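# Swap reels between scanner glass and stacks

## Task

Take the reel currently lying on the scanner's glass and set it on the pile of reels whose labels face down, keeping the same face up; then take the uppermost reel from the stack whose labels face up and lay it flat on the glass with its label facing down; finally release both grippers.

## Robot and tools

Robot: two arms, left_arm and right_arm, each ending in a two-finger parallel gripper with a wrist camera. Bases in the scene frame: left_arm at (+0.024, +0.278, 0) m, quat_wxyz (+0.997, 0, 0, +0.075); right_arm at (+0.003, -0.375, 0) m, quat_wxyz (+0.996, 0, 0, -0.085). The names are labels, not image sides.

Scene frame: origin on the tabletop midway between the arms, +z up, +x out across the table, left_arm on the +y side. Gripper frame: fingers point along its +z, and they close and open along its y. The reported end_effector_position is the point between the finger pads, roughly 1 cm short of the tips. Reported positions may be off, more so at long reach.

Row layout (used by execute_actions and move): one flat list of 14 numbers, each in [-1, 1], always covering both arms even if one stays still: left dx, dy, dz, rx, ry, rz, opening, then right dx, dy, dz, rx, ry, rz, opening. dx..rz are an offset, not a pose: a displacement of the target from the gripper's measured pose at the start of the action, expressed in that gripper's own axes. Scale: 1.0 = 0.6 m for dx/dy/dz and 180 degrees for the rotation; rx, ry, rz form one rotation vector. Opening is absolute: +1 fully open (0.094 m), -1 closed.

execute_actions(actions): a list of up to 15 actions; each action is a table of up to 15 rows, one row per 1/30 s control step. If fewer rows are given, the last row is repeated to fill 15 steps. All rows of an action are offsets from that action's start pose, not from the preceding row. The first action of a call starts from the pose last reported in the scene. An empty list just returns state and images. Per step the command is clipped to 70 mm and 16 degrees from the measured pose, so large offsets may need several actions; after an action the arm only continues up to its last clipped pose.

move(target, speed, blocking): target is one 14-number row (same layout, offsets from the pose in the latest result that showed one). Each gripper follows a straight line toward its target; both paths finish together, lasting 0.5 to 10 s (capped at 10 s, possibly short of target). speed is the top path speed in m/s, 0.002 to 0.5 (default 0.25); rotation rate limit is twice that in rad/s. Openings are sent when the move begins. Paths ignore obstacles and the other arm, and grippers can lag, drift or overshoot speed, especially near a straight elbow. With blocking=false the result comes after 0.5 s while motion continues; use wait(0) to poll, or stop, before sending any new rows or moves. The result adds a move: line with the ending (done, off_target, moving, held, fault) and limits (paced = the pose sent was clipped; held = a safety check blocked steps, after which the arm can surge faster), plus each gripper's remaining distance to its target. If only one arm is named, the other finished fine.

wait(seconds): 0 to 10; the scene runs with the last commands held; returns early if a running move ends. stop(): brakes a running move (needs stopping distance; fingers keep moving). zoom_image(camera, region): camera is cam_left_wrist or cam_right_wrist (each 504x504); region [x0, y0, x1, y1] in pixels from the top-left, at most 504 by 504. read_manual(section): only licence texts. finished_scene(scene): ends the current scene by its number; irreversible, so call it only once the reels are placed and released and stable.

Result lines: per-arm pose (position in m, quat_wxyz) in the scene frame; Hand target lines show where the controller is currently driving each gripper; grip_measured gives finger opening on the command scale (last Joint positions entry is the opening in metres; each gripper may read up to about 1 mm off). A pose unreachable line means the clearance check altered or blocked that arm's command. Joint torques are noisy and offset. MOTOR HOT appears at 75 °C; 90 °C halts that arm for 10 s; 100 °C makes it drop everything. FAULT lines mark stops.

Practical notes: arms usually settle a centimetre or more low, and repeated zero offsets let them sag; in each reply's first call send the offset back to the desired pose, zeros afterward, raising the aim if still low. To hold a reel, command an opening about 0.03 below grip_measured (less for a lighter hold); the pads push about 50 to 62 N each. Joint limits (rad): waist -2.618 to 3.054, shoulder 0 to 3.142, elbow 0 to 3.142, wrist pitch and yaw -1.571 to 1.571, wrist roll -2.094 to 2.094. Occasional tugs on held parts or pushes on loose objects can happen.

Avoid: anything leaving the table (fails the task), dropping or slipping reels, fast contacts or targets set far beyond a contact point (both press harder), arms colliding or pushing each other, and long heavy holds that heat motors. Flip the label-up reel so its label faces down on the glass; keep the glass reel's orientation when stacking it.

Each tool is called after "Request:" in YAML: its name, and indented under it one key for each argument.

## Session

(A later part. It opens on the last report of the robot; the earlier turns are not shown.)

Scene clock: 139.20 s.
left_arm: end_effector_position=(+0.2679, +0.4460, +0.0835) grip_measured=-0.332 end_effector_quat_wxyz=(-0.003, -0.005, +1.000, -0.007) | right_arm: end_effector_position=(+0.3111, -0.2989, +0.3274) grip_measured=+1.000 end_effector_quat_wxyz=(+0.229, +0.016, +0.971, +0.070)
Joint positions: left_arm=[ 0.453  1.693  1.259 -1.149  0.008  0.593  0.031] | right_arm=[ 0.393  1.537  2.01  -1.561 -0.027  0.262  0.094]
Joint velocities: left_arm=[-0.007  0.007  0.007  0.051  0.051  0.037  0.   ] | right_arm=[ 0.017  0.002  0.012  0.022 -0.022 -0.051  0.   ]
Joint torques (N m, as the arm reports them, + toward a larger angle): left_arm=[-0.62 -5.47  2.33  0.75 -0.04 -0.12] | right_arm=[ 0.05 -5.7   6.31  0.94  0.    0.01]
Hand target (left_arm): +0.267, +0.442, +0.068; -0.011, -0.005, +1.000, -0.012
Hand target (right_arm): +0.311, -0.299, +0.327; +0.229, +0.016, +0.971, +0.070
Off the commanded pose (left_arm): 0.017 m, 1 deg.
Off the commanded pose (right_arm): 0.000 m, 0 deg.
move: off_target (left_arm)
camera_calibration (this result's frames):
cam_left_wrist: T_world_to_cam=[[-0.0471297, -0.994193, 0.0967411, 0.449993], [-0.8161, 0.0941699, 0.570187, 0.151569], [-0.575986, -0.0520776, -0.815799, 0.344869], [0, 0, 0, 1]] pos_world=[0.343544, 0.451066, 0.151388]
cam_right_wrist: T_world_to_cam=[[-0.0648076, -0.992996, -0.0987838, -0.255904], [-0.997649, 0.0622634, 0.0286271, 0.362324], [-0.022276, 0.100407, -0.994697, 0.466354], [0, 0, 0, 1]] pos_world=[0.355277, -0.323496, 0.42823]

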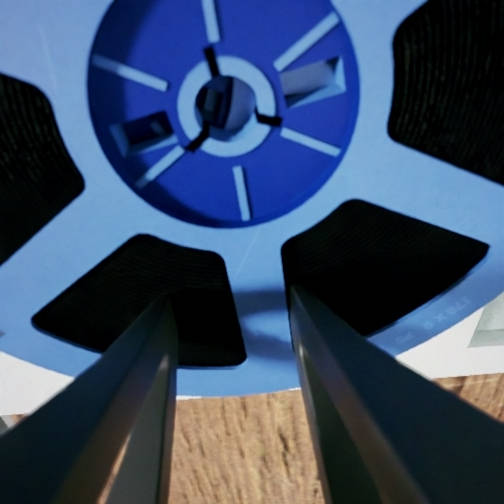

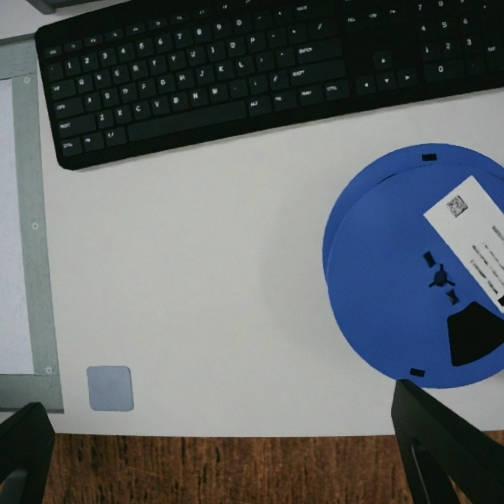

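Contact at 0.0835. Close; then lift a hair and shift +y ~0.022.

Request:
execute_actions:
  actions:
    - [[0,0,0.008,0,0,0,-0.55,0,0,0,0,0,0,1]]
    - [[0,0,0.008,0,0,0,-0.8,0,0,0,0,0,0,1]]
    - [[0,0,0.003,0,0,0,-0.8,0,0,0,0,0,0,1]]

Scene clock: 144.97 s.
left_arm: end_effector_position=(+0.2679, +0.4425, +0.0841) grip_measured=-0.771 end_effector_quat_wxyz=(-0.002, -0.005, +1.000, -0.015) | right_arm: end_effector_position=(+0.3111, -0.2989, +0.3274) grip_measured=+1.000 end_effector_quat_wxyz=(+0.229, +0.016, +0.971, +0.070)
Joint positions: left_arm=[ 0.452  1.692  1.259 -1.157  0.022  0.592  0.011] | right_arm=[ 0.393  1.537  2.01  -1.561 -0.027  0.262  0.094]
Joint velocities: left_arm=[-0.012 -0.022 -0.012 -0.007  0.037  0.007  0.   ] | right_arm=[-0.002 -0.002 -0.017 -0.037 -0.037 -0.007  0.   ]
Joint torques (N m, as the arm reports them, + toward a larger angle): left_arm=[ 0.03 -6.66  6.17  0.34 -0.03 -0.03] | right_arm=[ 0.03 -5.67  6.31  0.92  0.01  0.01]
Hand target (left_arm): +0.268, +0.442, +0.082; -0.002, -0.005, +1.000, -0.015
Hand target (right_arm): +0.311, -0.299, +0.327; +0.229, +0.016, +0.971, +0.070
Off the commanded pose (left_arm): 0.002 m, 0 deg.
Off the commanded pose (right_arm): 0.000 m, 0 deg.
camera_calibration (this result's frames):
cam_left_wrist: T_world_to_cam=[[-0.0472289, -0.992598, 0.111885, 0.444508], [-0.817921, 0.102726, 0.566085, 0.148663], [-0.573388, -0.0647773, -0.816719, 0.350215], [0, 0, 0, 1]] pos_world=[0.343397, 0.448632, 0.152138]
cam_right_wrist: T_world_to_cam=[[-0.0648076, -0.992996, -0.0987838, -0.255904], [-0.997649, 0.0622634, 0.0286271, 0.362324], [-0.022276, 0.100407, -0.994697, 0.466354], [0, 0, 0, 1]] pos_world=[0.355277, -0.323496, 0.42823]

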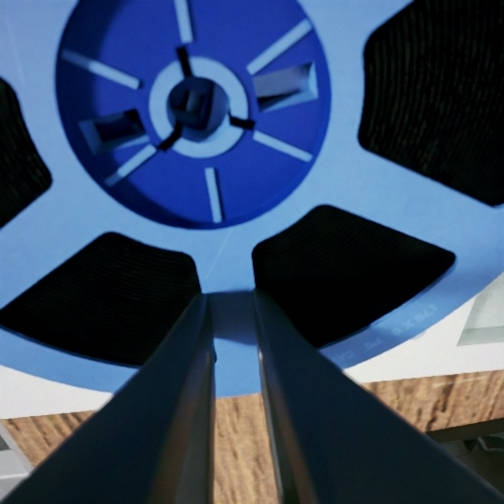

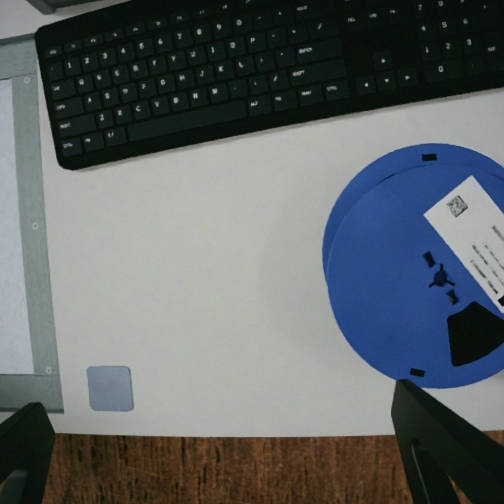

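Request:
execute_actions:
  actions:
    - [[0,0,-0.025,0,0,0,-0.82,0,0,0,0,0,0,1]]
    - [[-0.006,0.025,0,0,0,0,-0.82,0,0,0,0,0,0,1]]
    - [[0,0,0,0,0,0,-0.82,0,0,0,0,0,0,1]]

Scene clock: 150.43 s.
left_arm: end_effector_position=(+0.2650, +0.4489, +0.0848) grip_measured=-0.781 end_effector_quat_wxyz=(-0.014, -0.006, +1.000, -0.024) | right_arm: end_effector_position=(+0.3111, -0.2989, +0.3274) grip_measured=+1.000 end_effector_quat_wxyz=(+0.229, +0.016, +0.971, +0.070)
Joint positions: left_arm=[ 0.476  1.725  1.299 -1.196  0.024  0.615  0.01 ] | right_arm=[ 0.393  1.537  2.01  -1.561 -0.027  0.262  0.094]
Joint velocities: left_arm=[-0.012 -0.007 -0.022  0.051  0.007 -0.037 -0.001] | right_arm=[-0.022  0.012  0.002 -0.066  0.007  0.007  0.   ]
Joint torques (N m, as the arm reports them, + toward a larger angle): left_arm=[ 0.03 -7.04  6.68  0.2  -0.03 -0.02] | right_arm=[ 0.07 -5.67  6.27  0.93 -0.02  0.01]
Hand target (left_arm): +0.265, +0.449, +0.085; -0.014, -0.006, +1.000, -0.024
Hand target (right_arm): +0.311, -0.299, +0.327; +0.229, +0.016, +0.971, +0.070
Off the commanded pose (left_arm): 0.000 m, 0 deg.
Off the commanded pose (right_arm): 0.000 m, 0 deg.
camera_calibration (this result's frames):
cam_left_wrist: T_world_to_cam=[[-0.0426992, -0.990243, 0.132651, 0.446637], [-0.804239, 0.112843, 0.583494, 0.13553], [-0.59277, -0.0817685, -0.80121, 0.361036], [0, 0, 0, 1]] pos_world=[0.342081, 0.456507, 0.150937]
cam_right_wrist: T_world_to_cam=[[-0.0648076, -0.992996, -0.0987838, -0.255904], [-0.997649, 0.0622634, 0.0286271, 0.362324], [-0.022276, 0.100407, -0.994697, 0.466354], [0, 0, 0, 1]] pos_world=[0.355277, -0.323496, 0.42823]

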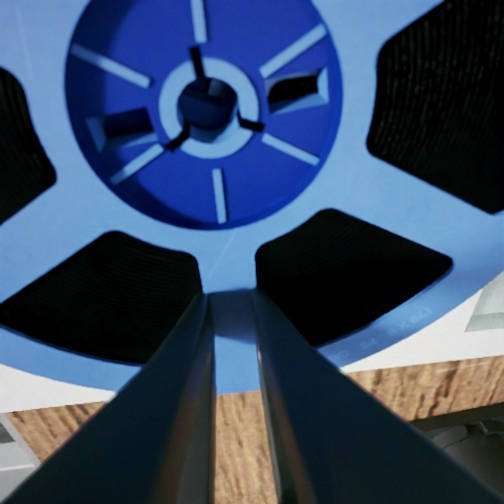

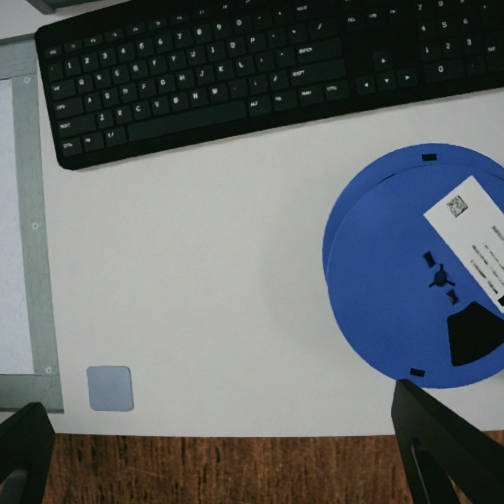

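Request:
move:
  target: [-0.01,0.013,-0.008,0,0,0,-0.82,0,0,0,0,0,0,1]
  speed: 0.015

Request:
execute_actions:
  actions:
    - [[0,0,0.004,0,0,0,-0.82,0,0,0,0,0,0,1]]
    - [[0,0,0,0,0,0,-0.45,0,0,0,0,0,0,1]]
    - [[0,0,-0.08,0,0,0,-0.45,0,0,0,0,0,0,1]]
    - [[0,0,-0.11,0,0,0,-0.45,0,0,0,0,0,0,1]]
    - [[0,0,-0.11,0,-0.06,0,-0.45,0,0,0,0,0,0,1]]

Scene clock: 159.33 s.
left_arm: end_effector_position=(+0.2689, +0.4517, +0.0851) grip_measured=-0.781 end_effector_quat_wxyz=(-0.016, -0.006, +1.000, -0.026) | right_arm: end_effector_position=(+0.3111, -0.2989, +0.3274) grip_measured=+1.000 end_effector_quat_wxyz=(+0.229, +0.016, +0.971, +0.070)
Joint positions: left_arm=[ 0.476  1.748  1.326 -1.205  0.024  0.615  0.01 ] | right_arm=[ 0.393  1.537  2.01  -1.561 -0.027  0.262  0.094]
Joint velocities: left_arm=[-0.002 -0.002  0.012 -0.022  0.022 -0.037 -0.   ] | right_arm=[-0.002  0.012 -0.007 -0.051  0.037 -0.022  0.   ]
Joint torques (N m, as the arm reports them, + toward a larger angle): left_arm=[ 0.66 -6.5   9.5   0.02 -0.03  0.07] | right_arm=[ 0.03 -5.64  6.32  0.94 -0.02  0.02]
Hand target (left_arm): +0.271, +0.457, +0.089; -0.014, -0.006, +1.000, -0.024
Hand target (right_arm): +0.311, -0.299, +0.327; +0.229, +0.016, +0.971, +0.070
Off the commanded pose (left_arm): 0.007 m, 0 deg.
Off the commanded pose (right_arm): 0.000 m, 0 deg.
move: done
camera_calibration (this result's frames):
cam_left_wrist: T_world_to_cam=[[-0.0421603, -0.989852, 0.135701, 0.449005], [-0.80189, 0.114544, 0.586389, 0.136586], [-0.595983, -0.0840949, -0.798582, 0.365462], [0, 0, 0, 1]] pos_world=[0.346266, 0.459537, 0.150828]
cam_right_wrist: T_world_to_cam=[[-0.0648076, -0.992996, -0.0987838, -0.255904], [-0.997649, 0.0622634, 0.0286271, 0.362324], [-0.022276, 0.100407, -0.994697, 0.466354], [0, 0, 0, 1]] pos_world=[0.355277, -0.323496, 0.42823]

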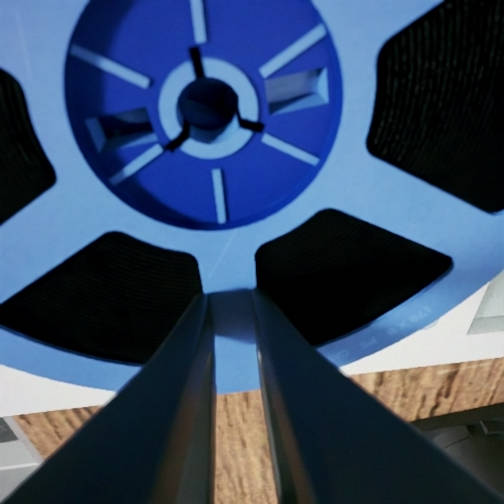

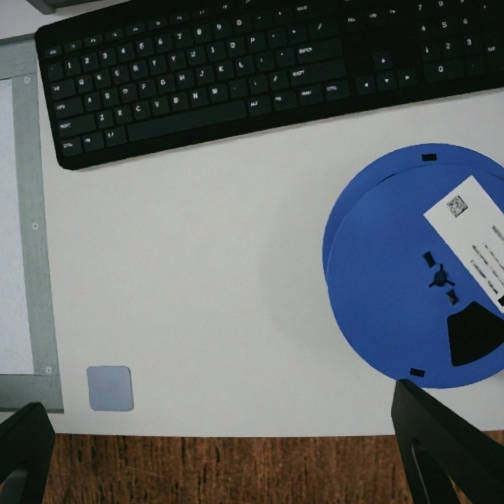

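Scene clock: 161.83 s.
left_arm: end_effector_position=(+0.2758, +0.4598, +0.2509) grip_measured=-0.452 end_effector_quat_wxyz=(+0.123, -0.012, +0.992, +0.017) | right_arm: end_effector_position=(+0.3111, -0.2989, +0.3274) grip_measured=+1.000 end_effector_quat_wxyz=(+0.229, +0.016, +0.971, +0.070)
Joint positions: left_arm=[ 0.544  1.611  1.821 -1.567  0.128  0.657  0.026] | right_arm=[ 0.393  1.537  2.01  -1.561 -0.027  0.262  0.094]
Joint velocities: left_arm=[-0.007  0.022 -0.002 -0.081 -0.007  0.037  0.001] | right_arm=[ 0.012  0.007 -0.002  0.051 -0.037 -0.051  0.   ]
Joint torques (N m, as the arm reports them, + toward a larger angle): left_arm=[ 0.24 -5.37  7.96  0.54  0.14  0.06] | right_arm=[ 0.06 -5.69  6.29  0.94 -0.02  0.01]
Hand target (left_arm): +0.276, +0.457, +0.253; +0.126, -0.007, +0.992, +0.007
Hand target (right_arm): +0.311, -0.299, +0.327; +0.229, +0.016, +0.971, +0.070
Off the commanded pose (left_arm): 0.003 m, 4 deg.
Off the commanded pose (right_arm): 0.000 m, 0 deg.
joint sent to its limit (left arm) — the command would take joint 4 (wrist pitch) past its lower limit, so that joint was sent only as far as its limit.
camera_calibration (this result's frames):
cam_left_wrist: T_world_to_cam=[[-0.0491527, -0.998171, 0.035184, 0.465785], [-0.934443, 0.058397, 0.351291, 0.165313], [-0.352704, -0.0156105, -0.935605, 0.438449], [0, 0, 0, 1]] pos_world=[0.332013, 0.462124, 0.335754]
cam_right_wrist: T_world_to_cam=[[-0.0648076, -0.992996, -0.0987838, -0.255904], [-0.997649, 0.0622634, 0.0286271, 0.362324], [-0.022276, 0.100407, -0.994697, 0.466354], [0, 0, 0, 1]] pos_world=[0.355277, -0.323496, 0.42823]

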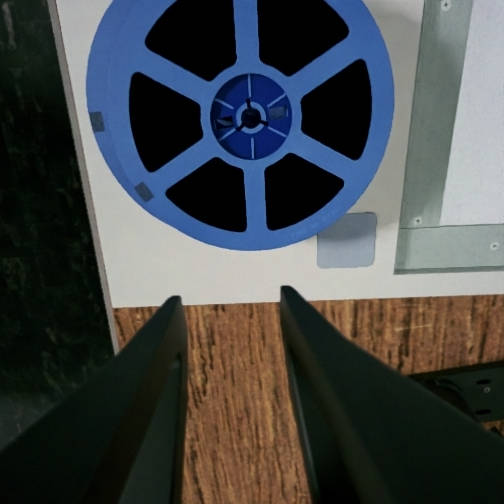

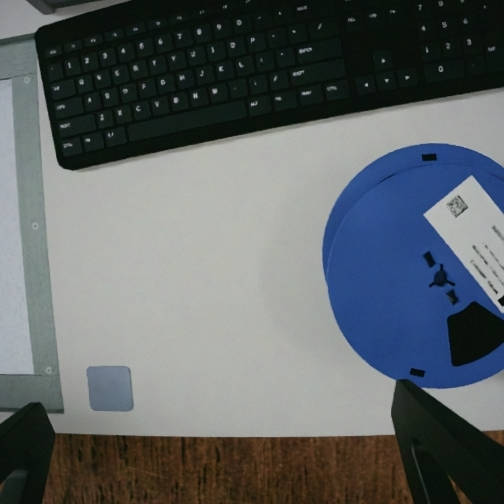

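Request:
move:
  target: [-0.008,-0.2,0.1,0.011,0.078,0.008,-1,0,0,0,0,0,0,1]
  speed: 0.2

Scene clock: 170.97 s.
left_arm: end_effector_position=(+0.2970, +0.3425, +0.1922) grip_measured=-0.995 end_effector_quat_wxyz=(+0.002, +0.004, +1.000, -0.003) | right_arm: end_effector_position=(+0.3111, -0.2989, +0.3274) grip_measured=+1.000 end_effector_quat_wxyz=(+0.229, +0.016, +0.971, +0.070)
Joint positions: left_arm=[ 0.082  1.628  1.622 -1.563  0.007  0.241  0.   ] | right_arm=[ 0.393  1.537  2.01  -1.561 -0.027  0.262  0.094]
Joint velocities: left_arm=[-0.002 -0.022  0.002 -0.007 -0.007 -0.037 -0.001] | right_arm=[ 0.002 -0.002 -0.002  0.007  0.022 -0.007  0.   ]
Joint torques (N m, as the arm reports them, + toward a larger angle): left_arm=[-0.06 -5.76  5.35  0.4  -0.13 -0.11] | right_arm=[ 0.05 -5.65  6.25  0.94 -0.02  0.02]
Hand target (left_arm): +0.297, +0.344, +0.188; -0.003, -0.001, +1.000, +0.001
Hand target (right_arm): +0.311, -0.299, +0.327; +0.229, +0.016, +0.971, +0.070
Off the commanded pose (left_arm): 0.003 m, 1 deg.
Off the commanded pose (right_arm): 0.000 m, 0 deg.
move: done
camera_calibration (this result's frames):
cam_left_wrist: T_world_to_cam=[[-0.0674154, -0.993731, 0.0891879, 0.345243], [-0.819857, 0.106118, 0.562648, 0.121543], [-0.568585, -0.0351901, -0.821871, 0.438135], [0, 0, 0, 1]] pos_world=[0.372039, 0.345598, 0.260913]
cam_right_wrist: T_world_to_cam=[[-0.0648076, -0.992996, -0.0987838, -0.255904], [-0.997649, 0.0622634, 0.0286271, 0.362324], [-0.022276, 0.100407, -0.994697, 0.466354], [0, 0, 0, 1]] pos_world=[0.355277, -0.323496, 0.42823]

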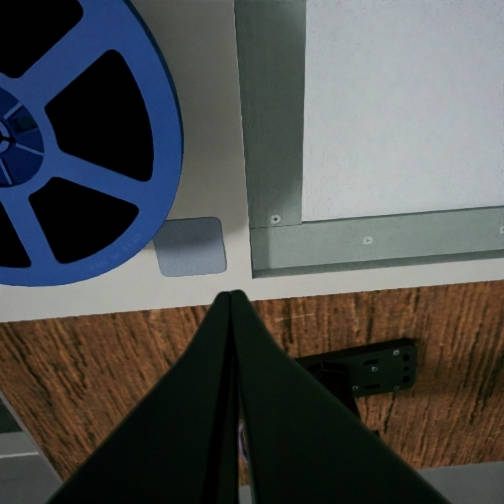

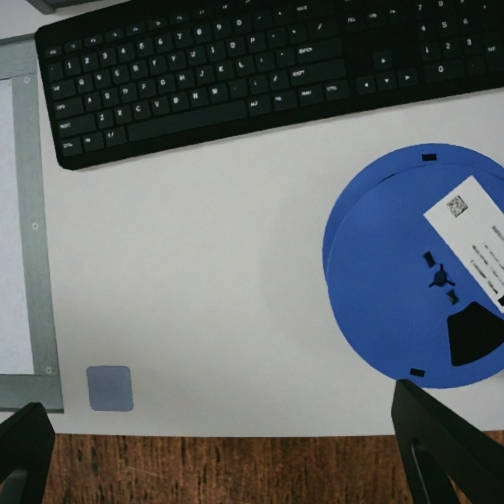

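Request:
move:
  target: [-0.043,0,0.18,0,0,0,-1,0,0,0,0,0,0,1]
  speed: 0.1

Scene clock: 176.23 s.
left_arm: end_effector_position=(+0.3225, +0.3462, +0.0876) grip_measured=-0.995 end_effector_quat_wxyz=(-0.001, +0.005, +1.000, -0.004) | right_arm: end_effector_position=(+0.3111, -0.2989, +0.3274) grip_measured=+1.000 end_effector_quat_wxyz=(+0.229, +0.016, +0.971, +0.070)
Joint positions: left_arm=[ 0.074  1.72   1.306 -1.161  0.006  0.234  0.   ] | right_arm=[ 0.393  1.537  2.01  -1.561 -0.027  0.262  0.094]
Joint velocities: left_arm=[-0.012 -0.017  0.007 -0.051 -0.022 -0.007 -0.   ] | right_arm=[-0.007  0.012 -0.012 -0.007 -0.051 -0.037  0.   ]
Joint torques (N m, as the arm reports them, + toward a larger angle): left_arm=[-0.64 -6.99  5.58  0.48 -0.03 -0.12] | right_arm=[ 0.02 -5.71  6.28  0.94 -0.02  0.02]
Hand target (left_arm): +0.324, +0.343, +0.084; +0.001, +0.004, +1.000, -0.003
Hand target (right_arm): +0.311, -0.299, +0.327; +0.229, +0.016, +0.971, +0.070
Off the commanded pose (left_arm): 0.006 m, 0 deg.
Off the commanded pose (right_arm): 0.000 m, 0 deg.
move: done
camera_calibration (this result's frames):
cam_left_wrist: T_world_to_cam=[[-0.0672757, -0.993655, 0.0901316, 0.359874], [-0.816542, 0.106745, 0.567332, 0.199183], [-0.573353, -0.0354286, -0.818542, 0.368121], [0, 0, 0, 1]] pos_world=[0.397915, 0.349371, 0.155883]
cam_right_wrist: T_world_to_cam=[[-0.0648076, -0.992996, -0.0987838, -0.255904], [-0.997649, 0.0622634, 0.0286271, 0.362324], [-0.022276, 0.100407, -0.994697, 0.466354], [0, 0, 0, 1]] pos_world=[0.355277, -0.323496, 0.42823]

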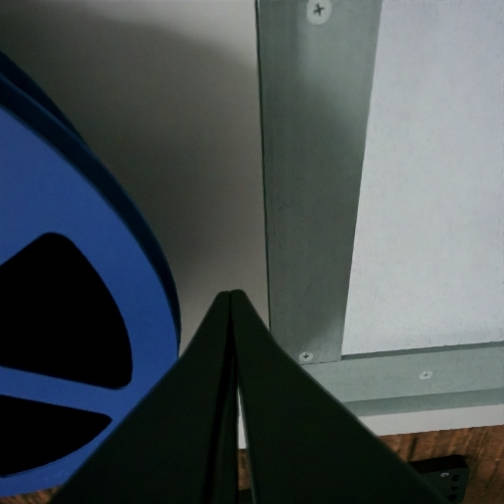

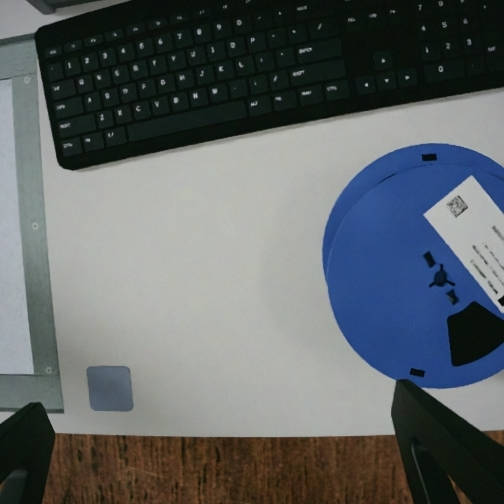

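Request:
move:
  target: [0,0,0.016,0,0,0,-1,0,0,0,0,0,0,1]
  speed: 0.03

Request:
move:
  target: [0,0.042,-0.004,0,0,0,-1,0,0,0,0,0,0,1]
  speed: 0.015

Scene clock: 182.83 s.
left_arm: end_effector_position=(+0.3222, +0.3462, +0.0835) grip_measured=-0.995 end_effector_quat_wxyz=(-0.000, +0.005, +1.000, -0.003) | right_arm: end_effector_position=(+0.3111, -0.2989, +0.3274) grip_measured=+1.000 end_effector_quat_wxyz=(+0.229, +0.016, +0.971, +0.070)
Joint positions: left_arm=[ 0.074  1.72   1.289 -1.142  0.006  0.234  0.   ] | right_arm=[ 0.393  1.537  2.01  -1.561 -0.027  0.262  0.094]
Joint velocities: left_arm=[ 0.007  0.002  0.012 -0.022 -0.022  0.051 -0.001] | right_arm=[-0.002  0.007 -0.007 -0.051 -0.037 -0.022  0.   ]
Joint torques (N m, as the arm reports them, + toward a larger angle): left_arm=[ 0.05 -6.55  5.44  0.46 -0.04 -0.02] | right_arm=[ 0.03 -5.74  6.32  0.93 -0.01  0.01]
Hand target (left_arm): +0.323, +0.346, +0.078; -0.001, +0.005, +1.000, -0.004
Hand target (right_arm): +0.311, -0.299, +0.327; +0.229, +0.016, +0.971, +0.070
Off the commanded pose (left_arm): 0.006 m, 0 deg.
Off the commanded pose (right_arm): 0.000 m, 0 deg.
move: done
camera_calibration (this result's frames):
cam_left_wrist: T_world_to_cam=[[-0.0674428, -0.993693, 0.0895842, 0.360275], [-0.817595, 0.106504, 0.565858, 0.201826], [-0.57183, -0.0350806, -0.819622, 0.364111], [0, 0, 0, 1]] pos_world=[0.39752, 0.349281, 0.151954]
cam_right_wrist: T_world_to_cam=[[-0.0648076, -0.992996, -0.0987838, -0.255904], [-0.997649, 0.0622634, 0.0286271, 0.362324], [-0.022276, 0.100407, -0.994697, 0.466354], [0, 0, 0, 1]] pos_world=[0.355277, -0.323496, 0.42823]

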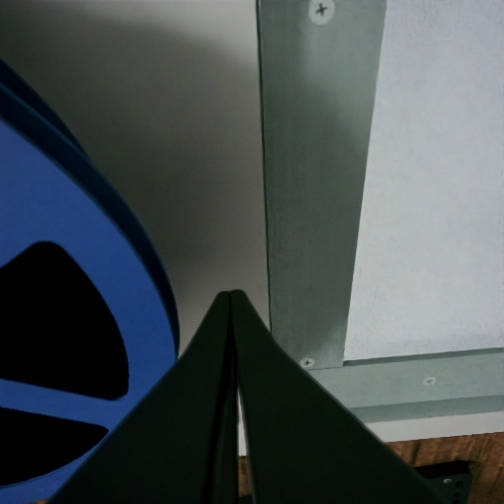

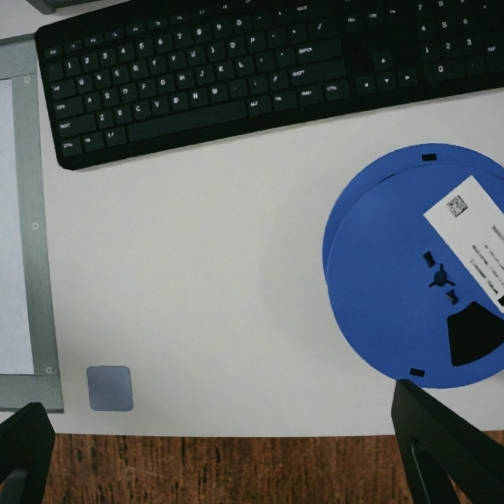

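Scene clock: 184.73 s.
left_arm: end_effector_position=(+0.3167, +0.3653, +0.0794) grip_measured=-0.995 end_effector_quat_wxyz=(-0.006, +0.005, +1.000, -0.007) | right_arm: end_effector_position=(+0.3111, -0.2989, +0.3274) grip_measured=+1.000 end_effector_quat_wxyz=(+0.229, +0.016, +0.971, +0.070)
Joint positions: left_arm=[ 0.14   1.734  1.289 -1.142  0.009  0.301  0.   ] | right_arm=[ 0.393  1.537  2.01  -1.561 -0.027  0.262  0.094]
Joint velocities: left_arm=[ 0.007 -0.007 -0.007 -0.037 -0.051  0.037 -0.001] | right_arm=[-0.007 -0.002 -0.007  0.037 -0.051 -0.066  0.   ]
Joint torques (N m, as the arm reports them, + toward a larger angle): left_arm=[ 0.81 -6.55 10.49  0.13 -0.05  0.1 ] | right_arm=[ 0.05 -5.71  6.27  0.94 -0.01  0.02]
Hand target (left_arm): +0.323, +0.371, +0.086; +0.001, +0.005, +1.000, -0.003
Hand target (right_arm): +0.311, -0.299, +0.327; +0.229, +0.016, +0.971, +0.070
Off the commanded pose (left_arm): 0.011 m, 1 deg.
Off the commanded pose (right_arm): 0.000 m, 0 deg.
move: off_target (left_arm)
camera_calibration (this result's frames):
cam_left_wrist: T_world_to_cam=[[-0.0666424, -0.993086, 0.0966358, 0.378252], [-0.810474, 0.110368, 0.575284, 0.193236], [-0.581972, -0.0399825, -0.812225, 0.362668], [0, 0, 0, 1]] pos_world=[0.392883, 0.36881, 0.14685]
cam_right_wrist: T_world_to_cam=[[-0.0648076, -0.992996, -0.0987838, -0.255904], [-0.997649, 0.0622634, 0.0286271, 0.362324], [-0.022276, 0.100407, -0.994697, 0.466354], [0, 0, 0, 1]] pos_world=[0.355277, -0.323496, 0.42823]

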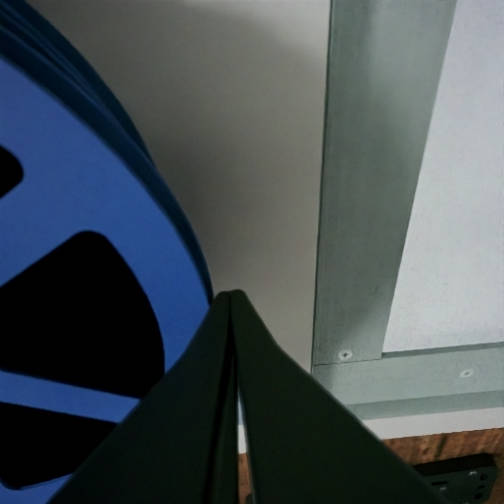

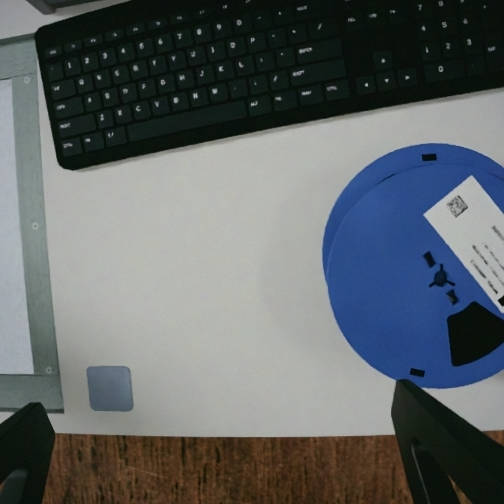

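Request:
move:
  target: [-0.008,0.028,-0.004,0,0,0,-1,0,0,0,0,0,0,1]
  speed: 0.012

Request:
move:
  target: [0,-0.04,-0.25,0,-0.05,0,-1,0,0,0,0,0,0,1]
  speed: 0.15

Scene clock: 192.10 s.
left_arm: end_effector_position=(+0.3179, +0.3767, +0.0768) grip_measured=-0.995 end_effector_quat_wxyz=(-0.010, +0.005, +1.000, -0.009) | right_arm: end_effector_position=(+0.3111, -0.2989, +0.3274) grip_measured=+1.000 end_effector_quat_wxyz=(+0.229, +0.016, +0.971, +0.070)
Joint positions: left_arm=[ 0.175  1.761  1.311 -1.145  0.01   0.335  0.   ] | right_arm=[ 0.393  1.537  2.01  -1.561 -0.027  0.262  0.094]
Joint velocities: left_arm=[ 0.022  0.022 -0.007  0.051 -0.051  0.022 -0.001] | right_arm=[ 0.002  0.002 -0.002 -0.125 -0.081  0.022  0.   ]
Joint torques (N m, as the arm reports them, + toward a larger angle): left_arm=[ 0.79 -6.86  9.65  0.11 -0.05  0.08] | right_arm=[ 0.06 -5.68  6.3   0.93 -0.02  0.03]
Hand target (left_arm): +0.322, +0.382, +0.082; -0.006, +0.005, +1.000, -0.006
Hand target (right_arm): +0.311, -0.299, +0.327; +0.229, +0.016, +0.971, +0.070
Off the commanded pose (left_arm): 0.008 m, 0 deg.
Off the commanded pose (right_arm): 0.000 m, 0 deg.
move: done
camera_calibration (this result's frames):
cam_left_wrist: T_world_to_cam=[[-0.0658692, -0.992659, 0.101432, 0.389115], [-0.806148, 0.112846, 0.580853, 0.191711], [-0.588036, -0.0435088, -0.807664, 0.364587], [0, 0, 0, 1]] pos_world=[0.394569, 0.380487, 0.143639]
cam_right_wrist: T_world_to_cam=[[-0.0648076, -0.992996, -0.0987838, -0.255904], [-0.997649, 0.0622634, 0.0286271, 0.362324], [-0.022276, 0.100407, -0.994697, 0.466354], [0, 0, 0, 1]] pos_world=[0.355277, -0.323496, 0.42823]

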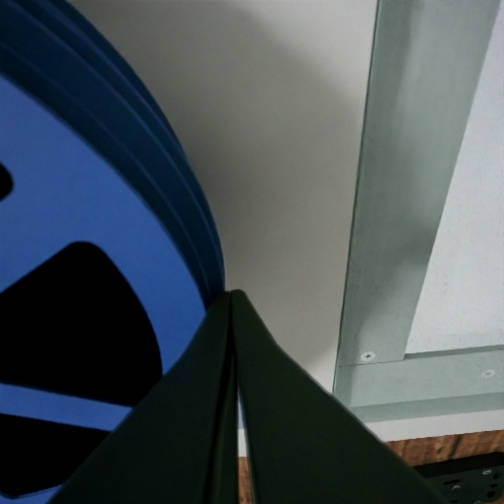

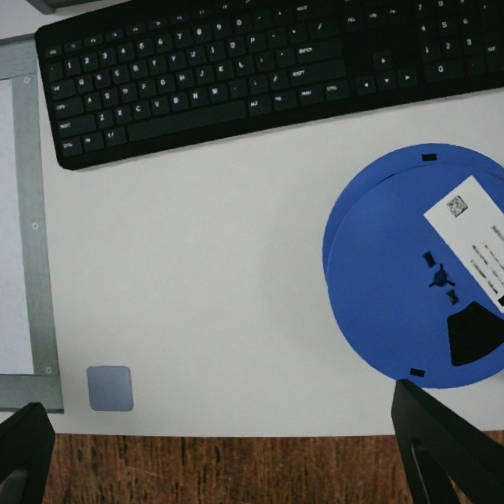

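Scene clock: 193.73 s.
left_arm: end_effector_position=(+0.3197, +0.3576, +0.2157) grip_measured=-0.995 end_effector_quat_wxyz=(+0.056, +0.005, +0.998, -0.006) | right_arm: end_effector_position=(+0.3111, -0.2989, +0.3274) grip_measured=+1.000 end_effector_quat_wxyz=(+0.229, +0.016, +0.971, +0.070)
Joint positions: left_arm=[ 0.134  1.653  1.74  -1.553  0.044  0.293  0.   ] | right_arm=[ 0.393  1.537  2.01  -1.561 -0.027  0.262  0.094]
Joint velocities: left_arm=[ 0.007 -0.007  0.027  0.007 -0.022  0.037  0.   ] | right_arm=[-0.007 -0.012 -0.002 -0.051  0.037  0.007  0.   ]
Joint torques (N m, as the arm reports them, + toward a larger angle): left_arm=[-0.62 -7.45  9.35  0.32  0.09 -0.15] | right_arm=[ 0.08 -5.64  6.32  0.94 -0.01  0.02]
Hand target (left_arm): +0.319, +0.352, +0.226; +0.068, +0.006, +0.998, -0.010
Hand target (right_arm): +0.311, -0.299, +0.327; +0.229, +0.016, +0.971, +0.070
Off the commanded pose (left_arm): 0.012 m, 1 deg.
Off the commanded pose (right_arm): 0.000 m, 0 deg.
move: off_target (left_arm)
camera_calibration (this result's frames):
cam_left_wrist: T_world_to_cam=[[-0.0785973, -0.993074, 0.0873277, 0.363439], [-0.876035, 0.110611, 0.46939, 0.16178], [-0.475799, -0.0396093, -0.878662, 0.455045], [0, 0, 0, 1]] pos_world=[0.3868, 0.361051, 0.292154]
cam_right_wrist: T_world_to_cam=[[-0.0648076, -0.992996, -0.0987838, -0.255904], [-0.997649, 0.0622634, 0.0286271, 0.362324], [-0.022276, 0.100407, -0.994697, 0.466354], [0, 0, 0, 1]] pos_world=[0.355277, -0.323496, 0.42823]

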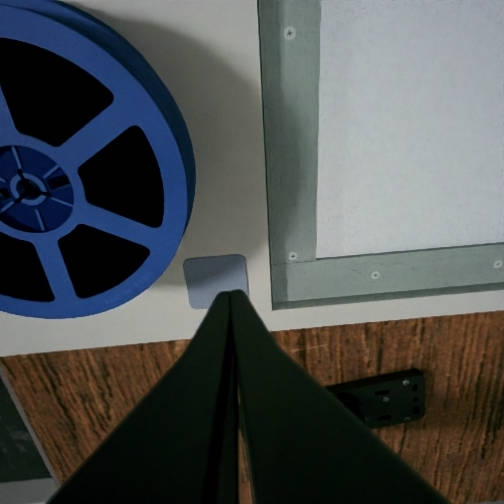

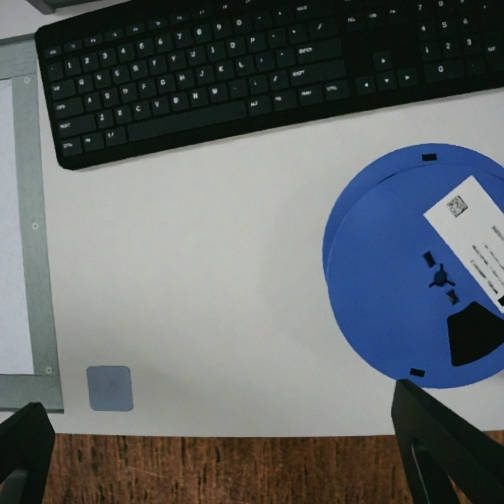

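Request:
move:
  target: [0,0,0,0,0,0,-1,0.208,-0.35,0.192,0.116,0.114,0.303,-0.2]
  speed: 0.2

Scene clock: 208.53 s.
left_arm: end_effector_position=(+0.3193, +0.3575, +0.2157) grip_measured=-0.995 end_effector_quat_wxyz=(+0.056, +0.005, +0.998, -0.006) | right_arm: end_effector_position=(+0.2521, -0.4818, +0.1465) grip_measured=-0.199 end_effector_quat_wxyz=(+0.003, +0.476, +0.880, -0.001)
Joint positions: left_arm=[ 0.134  1.653  1.74  -1.554  0.044  0.293  0.   ] | right_arm=[-0.24   1.564  1.372 -1.374  0.002  0.583  0.038]
Joint velocities: left_arm=[-0.002  0.002  0.012 -0.095  0.051  0.007  0.   ] | right_arm=[-0.007  0.017  0.007  0.051 -0.051  0.066 -0.   ]
Joint torques (N m, as the arm reports them, + toward a larger angle): left_arm=[ 0.02 -6.34  6.67  0.53 -0.02 -0.02] | right_arm=[-0.35 -5.72  6.07  0.29  0.11  0.07]
Hand target (left_arm): +0.320, +0.358, +0.216; +0.056, +0.005, +0.998, -0.006
Hand target (right_arm): +0.251, -0.486, +0.141; -0.001, +0.481, +0.877, -0.007
Off the commanded pose (left_arm): 0.000 m, 0 deg.
Off the commanded pose (right_arm): 0.007 m, 1 deg.
move: done
camera_calibration (this result's frames):
cam_left_wrist: T_world_to_cam=[[-0.0780921, -0.993063, 0.0879104, 0.363018], [-0.875387, 0.1105, 0.470625, 0.161059], [-0.477074, -0.0402034, -0.877943, 0.455299], [0, 0, 0, 1]] pos_world=[0.386549, 0.361007, 0.292015]
cam_right_wrist: T_world_to_cam=[[-0.856281, -0.512048, 0.0677412, -0.0523715], [-0.429027, 0.778136, 0.458738, 0.458621], [-0.287608, 0.363746, -0.885986, 0.481307], [0, 0, 0, 1]] pos_world=[0.290344, -0.558759, 0.219593]

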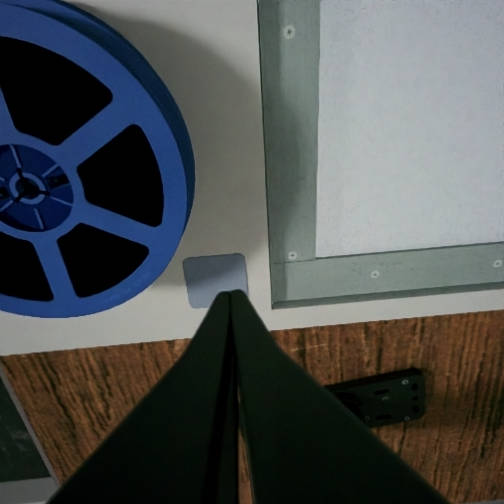

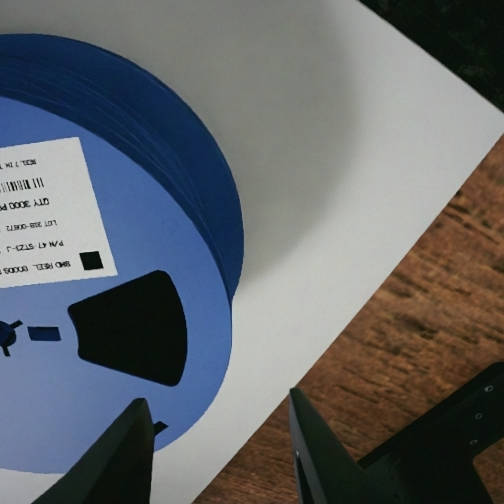

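Request:
move:
  target: [0,0,0,0,0,0,-1,0.025,0.004,0.055,0,0,0,-0.2]
  speed: 0.05

Request:
move:
  target: [0,0,0,0,0,0,-1,0,0,0.045,0,0,0,-0.2]
  speed: 0.025

Scene clock: 221.23 s.
left_arm: end_effector_position=(+0.3193, +0.3575, +0.2157) grip_measured=-0.995 end_effector_quat_wxyz=(+0.056, +0.005, +0.998, -0.006) | right_arm: end_effector_position=(+0.2449, -0.4700, +0.1072) grip_measured=-0.199 end_effector_quat_wxyz=(-0.018, +0.477, +0.879, -0.003)
Joint positions: left_arm=[ 0.134  1.653  1.74  -1.554  0.044  0.293  0.   ] | right_arm=[-0.209  1.564  1.216 -1.259  0.002  0.616  0.038]
Joint velocities: left_arm=[-0.002  0.007 -0.012  0.007 -0.007  0.037 -0.002] | right_arm=[-0.007 -0.007  0.022  0.066 -0.037 -0.007  0.   ]
Joint torques (N m, as the arm reports them, + toward a larger angle): left_arm=[ 0.03 -6.34  6.68  0.52 -0.02 -0.03] | right_arm=[  0.57 -10.06   5.88   0.21   0.     0.07]
Hand target (left_arm): +0.319, +0.357, +0.216; +0.056, +0.005, +0.998, -0.006
Hand target (right_arm): +0.246, -0.468, +0.113; +0.002, +0.476, +0.879, -0.000
Off the commanded pose (left_arm): 0.000 m, 0 deg.
Off the commanded pose (right_arm): 0.007 m, 2 deg.
move: done
camera_calibration (this result's frames):
cam_left_wrist: T_world_to_cam=[[-0.0780921, -0.993063, 0.0879104, 0.363018], [-0.875387, 0.1105, 0.470625, 0.161059], [-0.477074, -0.0402034, -0.877943, 0.455299], [0, 0, 0, 1]] pos_world=[0.386549, 0.361007, 0.292015]
cam_right_wrist: T_world_to_cam=[[-0.854846, -0.510635, 0.0921391, -0.0522002], [-0.408948, 0.772323, 0.486085, 0.453743], [-0.319373, 0.377848, -0.86904, 0.45276], [0, 0, 0, 1]] pos_world=[0.285534, -0.548166, 0.177718]

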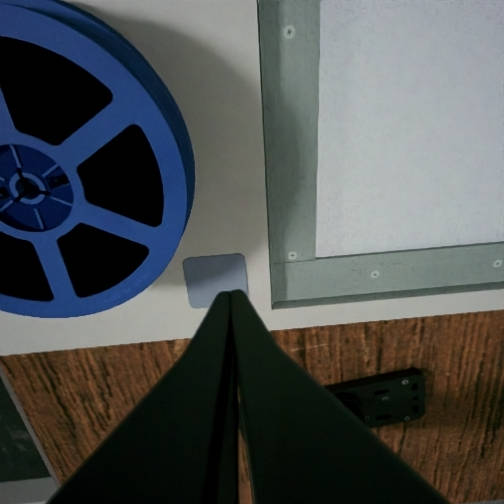

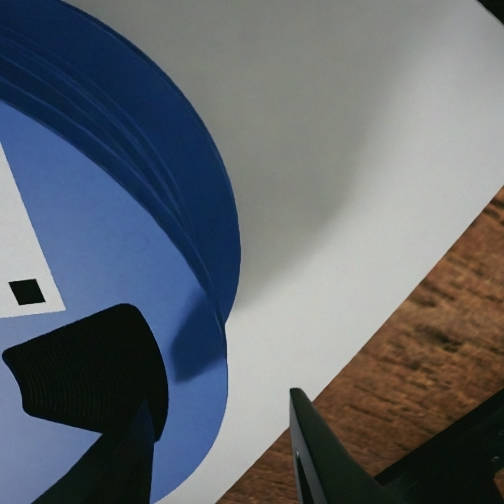

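Scene clock: 222.53 s.
left_arm: end_effector_position=(+0.3193, +0.3575, +0.2157) grip_measured=-0.995 end_effector_quat_wxyz=(+0.056, +0.005, +0.998, -0.006) | right_arm: end_effector_position=(+0.2433, -0.4694, +0.0967) grip_measured=-0.199 end_effector_quat_wxyz=(-0.018, +0.477, +0.879, -0.003)
Joint positions: left_arm=[ 0.134  1.653  1.74  -1.554  0.044  0.293  0.   ] | right_arm=[-0.209  1.564  1.174 -1.218  0.002  0.616  0.038]
Joint velocities: left_arm=[-0.022  0.002 -0.017 -0.066 -0.007 -0.051 -0.   ] | right_arm=[-0.002  0.007  0.002  0.037 -0.022  0.051 -0.   ]
Joint torques (N m, as the arm reports them, + toward a larger angle): left_arm=[ 0.03 -6.33  6.68  0.51 -0.02 -0.02] | right_arm=[ 0.04 -5.75  2.07  0.66 -0.01  0.03]
Hand target (left_arm): +0.319, +0.357, +0.216; +0.056, +0.005, +0.998, -0.006
Hand target (right_arm): +0.243, -0.469, +0.081; -0.019, +0.477, +0.879, -0.003
Off the commanded pose (left_arm): 0.000 m, 0 deg.
Off the commanded pose (right_arm): 0.017 m, 0 deg.
move: off_target (right_arm)
camera_calibration (this result's frames):
cam_left_wrist: T_world_to_cam=[[-0.0780921, -0.993063, 0.0879104, 0.363018], [-0.875387, 0.1105, 0.470625, 0.161059], [-0.477074, -0.0402034, -0.877943, 0.455299], [0, 0, 0, 1]] pos_world=[0.386549, 0.361007, 0.292015]
cam_right_wrist: T_world_to_cam=[[-0.854715, -0.510687, 0.0930632, -0.0524323], [-0.408258, 0.772048, 0.4871, 0.457288], [-0.320605, 0.378338, -0.868374, 0.443357], [0, 0, 0, 1]] pos_world=[0.28402, -0.547564, 0.167134]

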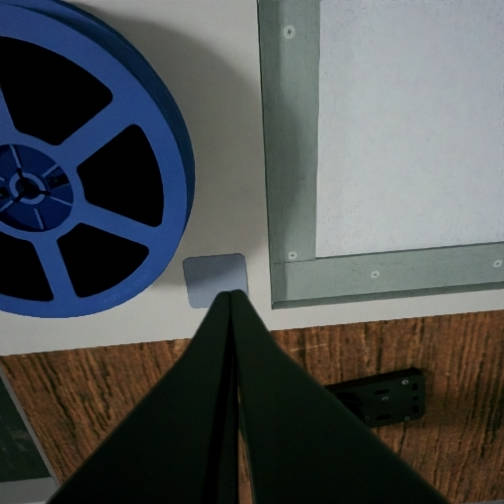

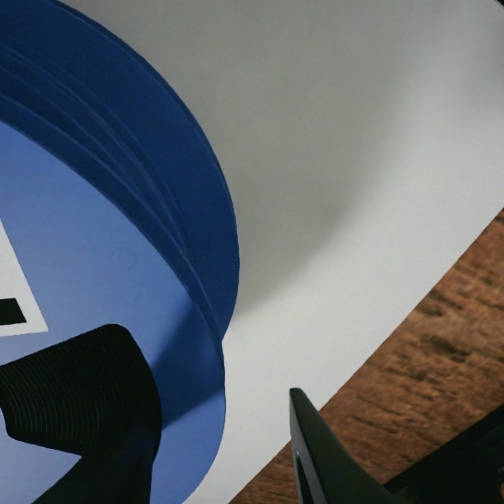

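Request:
execute_actions:
  actions:
    - [[0,0,0,0,0,0,-1,0,0.004,-0.01,0,0,0,-0.2]]
    - [[0,0,0,0,0,0,-1,0,0.01,0,-0.012,0,0,-0.2]]
    - [[0,0,0,0,0,0,-1,0,0,0.015,0,0,0,-0.2]]
    - [[0,0,0,0,0,0,-1,0,0,0.012,0,0,0,-0.2]]
    - [[0,0,0,0,0,0,-1,0,0,0.008,0,0,0,-0.5]]
    - [[0,0,0,0,0,0,-1,0,0,0.008,0,0,0,-0.75]]
    - [[0,0,0,0,0,0,-1,0,0,0.003,0,0,0,-0.75]]

Scene clock: 233.80 s.
left_arm: end_effector_position=(+0.3193, +0.3575, +0.2157) grip_measured=-0.995 end_effector_quat_wxyz=(+0.056, +0.005, +0.998, -0.006) | right_arm: end_effector_position=(+0.2515, -0.4654, +0.0972) grip_measured=-0.682 end_effector_quat_wxyz=(-0.008, +0.478, +0.878, +0.017)
Joint positions: left_arm=[ 0.134  1.653  1.74  -1.554  0.044  0.293  0.   ] | right_arm=[-0.209  1.563  1.175 -1.194 -0.036  0.619  0.015]
Joint velocities: left_arm=[-0.012 -0.007  0.012 -0.037 -0.037 -0.037  0.001] | right_arm=[ 0.002 -0.007 -0.012 -0.022  0.037 -0.037 -0.   ]
Joint torques (N m, as the arm reports them, + toward a larger angle): left_arm=[ 0.03 -6.35  6.66  0.51 -0.02 -0.02] | right_arm=[ 0.08 -6.64  6.42  0.21 -0.01  0.02]
Hand target (left_arm): +0.319, +0.357, +0.216; +0.056, +0.005, +0.998, -0.006
Hand target (right_arm): +0.252, -0.465, +0.095; -0.008, +0.478, +0.878, +0.017
Off the commanded pose (left_arm): 0.000 m, 0 deg.
Off the commanded pose (right_arm): 0.002 m, 0 deg.
camera_calibration (this result's frames):
cam_left_wrist: T_world_to_cam=[[-0.0780921, -0.993063, 0.0879104, 0.363018], [-0.875387, 0.1105, 0.470625, 0.161059], [-0.477074, -0.0402034, -0.877943, 0.455299], [0, 0, 0, 1]] pos_world=[0.386549, 0.361007, 0.292015]
cam_right_wrist: T_world_to_cam=[[-0.859194, -0.509416, 0.047751, -0.0372629], [-0.423916, 0.761018, 0.491067, 0.45582], [-0.286497, 0.40168, -0.869812, 0.447312], [0, 0, 0, 1]] pos_world=[0.289367, -0.545546, 0.167018]

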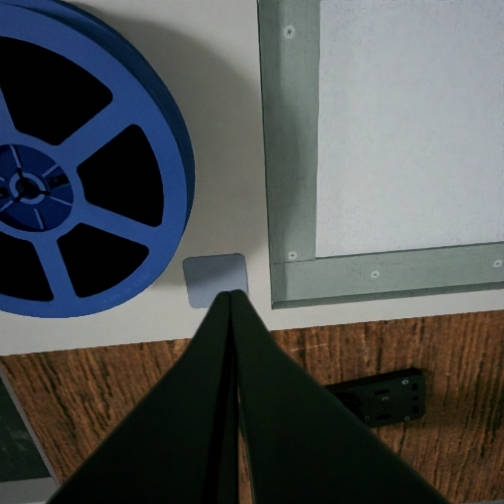

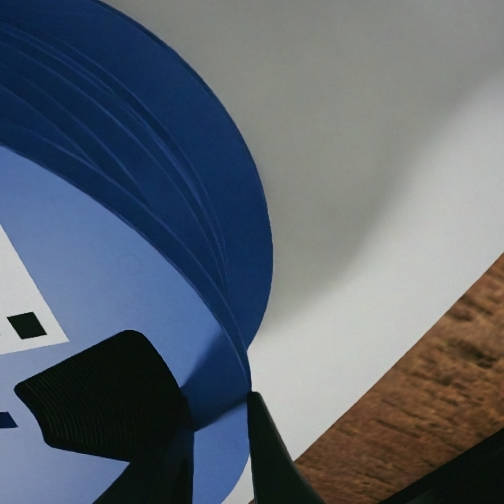

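Request:
move:
  target: [0,0,0,0,0,0,-1,0,0,-0.2,0,0,0,-0.76]
  speed: 0.04

Scene clock: 251.17 s.
left_arm: end_effector_position=(+0.3193, +0.3575, +0.2157) grip_measured=-0.995 end_effector_quat_wxyz=(+0.056, +0.005, +0.998, -0.006) | right_arm: end_effector_position=(+0.2508, -0.4673, +0.1996) grip_measured=-0.682 end_effector_quat_wxyz=(+0.012, +0.478, +0.878, +0.020)
Joint positions: left_arm=[ 0.134  1.653  1.74  -1.554  0.044  0.293  0.   ] | right_arm=[-0.217  1.547  1.569 -1.564 -0.036  0.612  0.015]
Joint velocities: left_arm=[-0.007  0.012 -0.002 -0.051 -0.007 -0.095 -0.001] | right_arm=[-0.012 -0.002 -0.007 -0.051 -0.007  0.125 -0.001]
Joint torques (N m, as the arm reports them, + toward a larger angle): left_arm=[ 0.03 -6.34  6.67  0.51 -0.02 -0.02] | right_arm=[-0.51 -9.29  9.91  0.16 -0.03 -0.04]
Hand target (left_arm): +0.319, +0.357, +0.216; +0.056, +0.005, +0.998, -0.006
Hand target (right_arm): +0.251, -0.470, +0.216; +0.043, +0.479, +0.877, +0.023
Off the commanded pose (left_arm): 0.000 m, 0 deg.
Off the commanded pose (right_arm): 0.018 m, 2 deg.
joint sent to its limit (right arm) — the command would take joint 4 (wrist pitch) past its lower limit, so that joint was sent only as far as its limit.
move: off_target (right_arm)
camera_calibration (this result's frames):
cam_left_wrist: T_world_to_cam=[[-0.0780921, -0.993063, 0.0879104, 0.363018], [-0.875387, 0.1105, 0.470625, 0.161059], [-0.477074, -0.0402034, -0.877943, 0.455299], [0, 0, 0, 1]] pos_world=[0.386549, 0.361007, 0.292015]
cam_right_wrist: T_world_to_cam=[[-0.860726, -0.508546, 0.0230505, -0.0380244], [-0.441628, 0.768455, 0.463078, 0.420122], [-0.25321, 0.388404, -0.886018, 0.525665], [0, 0, 0, 1]] pos_world=[0.285912, -0.546353, 0.272076]

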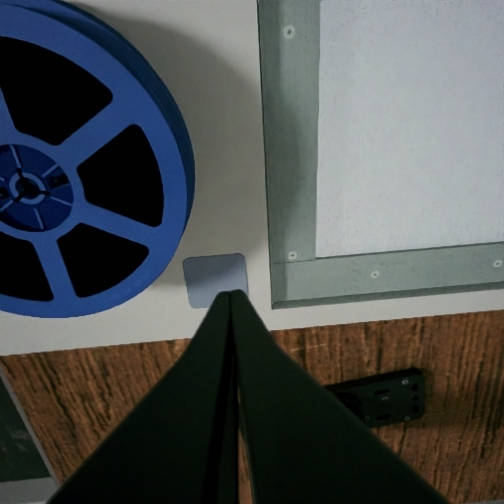

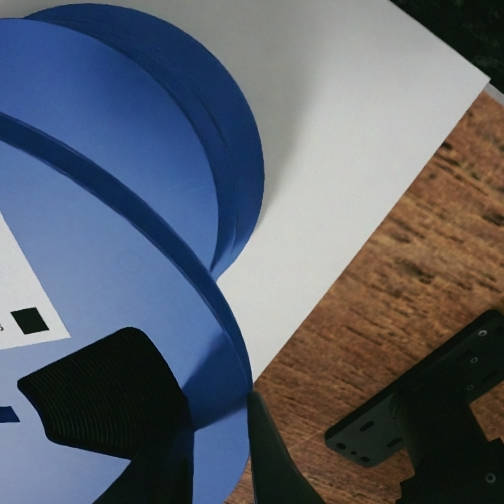

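Request:
move:
  target: [0,0,0,0,0,0,-1,0.518,0.493,-0.122,0.288,0.505,0.529,-0.76]
  speed: 0.12

Scene clock: 303.80 s.
left_arm: end_effector_position=(+0.3193, +0.3575, +0.2157) grip_measured=-0.995 end_effector_quat_wxyz=(+0.056, +0.005, +0.998, -0.006) | right_arm: end_effector_position=(+0.3188, -0.0661, +0.2704) grip_measured=-0.682 end_effector_quat_wxyz=(+0.669, -0.595, -0.413, -0.164)
Joint positions: left_arm=[ 0.134  1.653  1.74  -1.554  0.044  0.293  0.   ] | right_arm=[ 0.526  2.162  1.963 -1.567 -1.52   2.099  0.015]
Joint velocities: left_arm=[-0.007 -0.002  0.007 -0.051 -0.022  0.022 -0.002] | right_arm=[ 0.007 -0.002 -0.002  0.007 -0.037  0.007  0.   ]
Joint torques (N m, as the arm reports them, + toward a larger angle): left_arm=[ 0.04 -6.33  6.67  0.52 -0.02 -0.02] | right_arm=[  0.41 -12.23   9.83  -0.07  -0.91   0.01]
Hand target (left_arm): +0.319, +0.357, +0.216; +0.056, +0.005, +0.998, -0.006
Hand target (right_arm): +0.321, -0.062, +0.284; +0.684, -0.577, -0.409, -0.178
Off the commanded pose (left_arm): 0.000 m, 0 deg.
Off the commanded pose (right_arm): 0.025 m, 53 deg.
joint sent to its limit (right arm) — the command would take joint 4 (wrist pitch) past its lower limit, joint 5 (wrist yaw) past its lower limit and joint 6 (wrist roll) past its upper limit, so those joints were sent only as far as their limits.
move: off_target (right_arm; path cut at 10 s); limits=paced
camera_calibration (this result's frames):
cam_left_wrist: T_world_to_cam=[[-0.0780921, -0.993063, 0.0879104, 0.363018], [-0.875387, 0.1105, 0.470625, 0.161059], [-0.477074, -0.0402034, -0.877943, 0.455299], [0, 0, 0, 1]] pos_world=[0.386549, 0.361007, 0.292015]
cam_right_wrist: T_world_to_cam=[[-0.660305, -0.290348, 0.692601, -0.00759326], [0.748228, -0.175214, 0.639886, -0.380483], [-0.0644365, 0.940743, 0.332941, 0.0964974], [0, 0, 0, 1]] pos_world=[0.285893, -0.15965, 0.216597]

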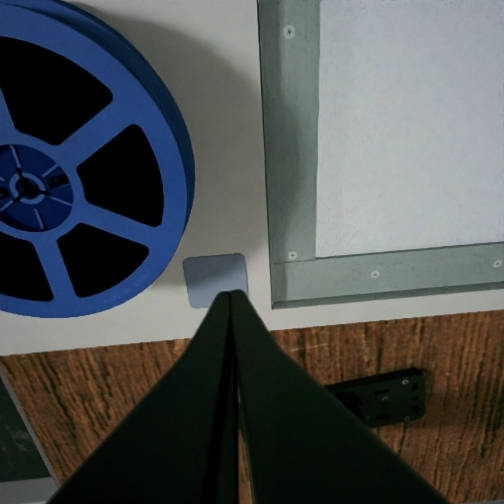

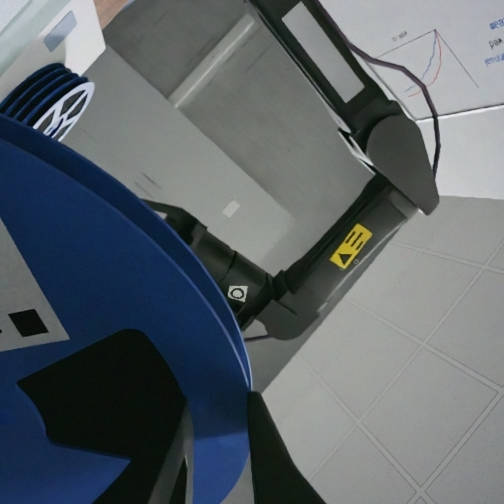

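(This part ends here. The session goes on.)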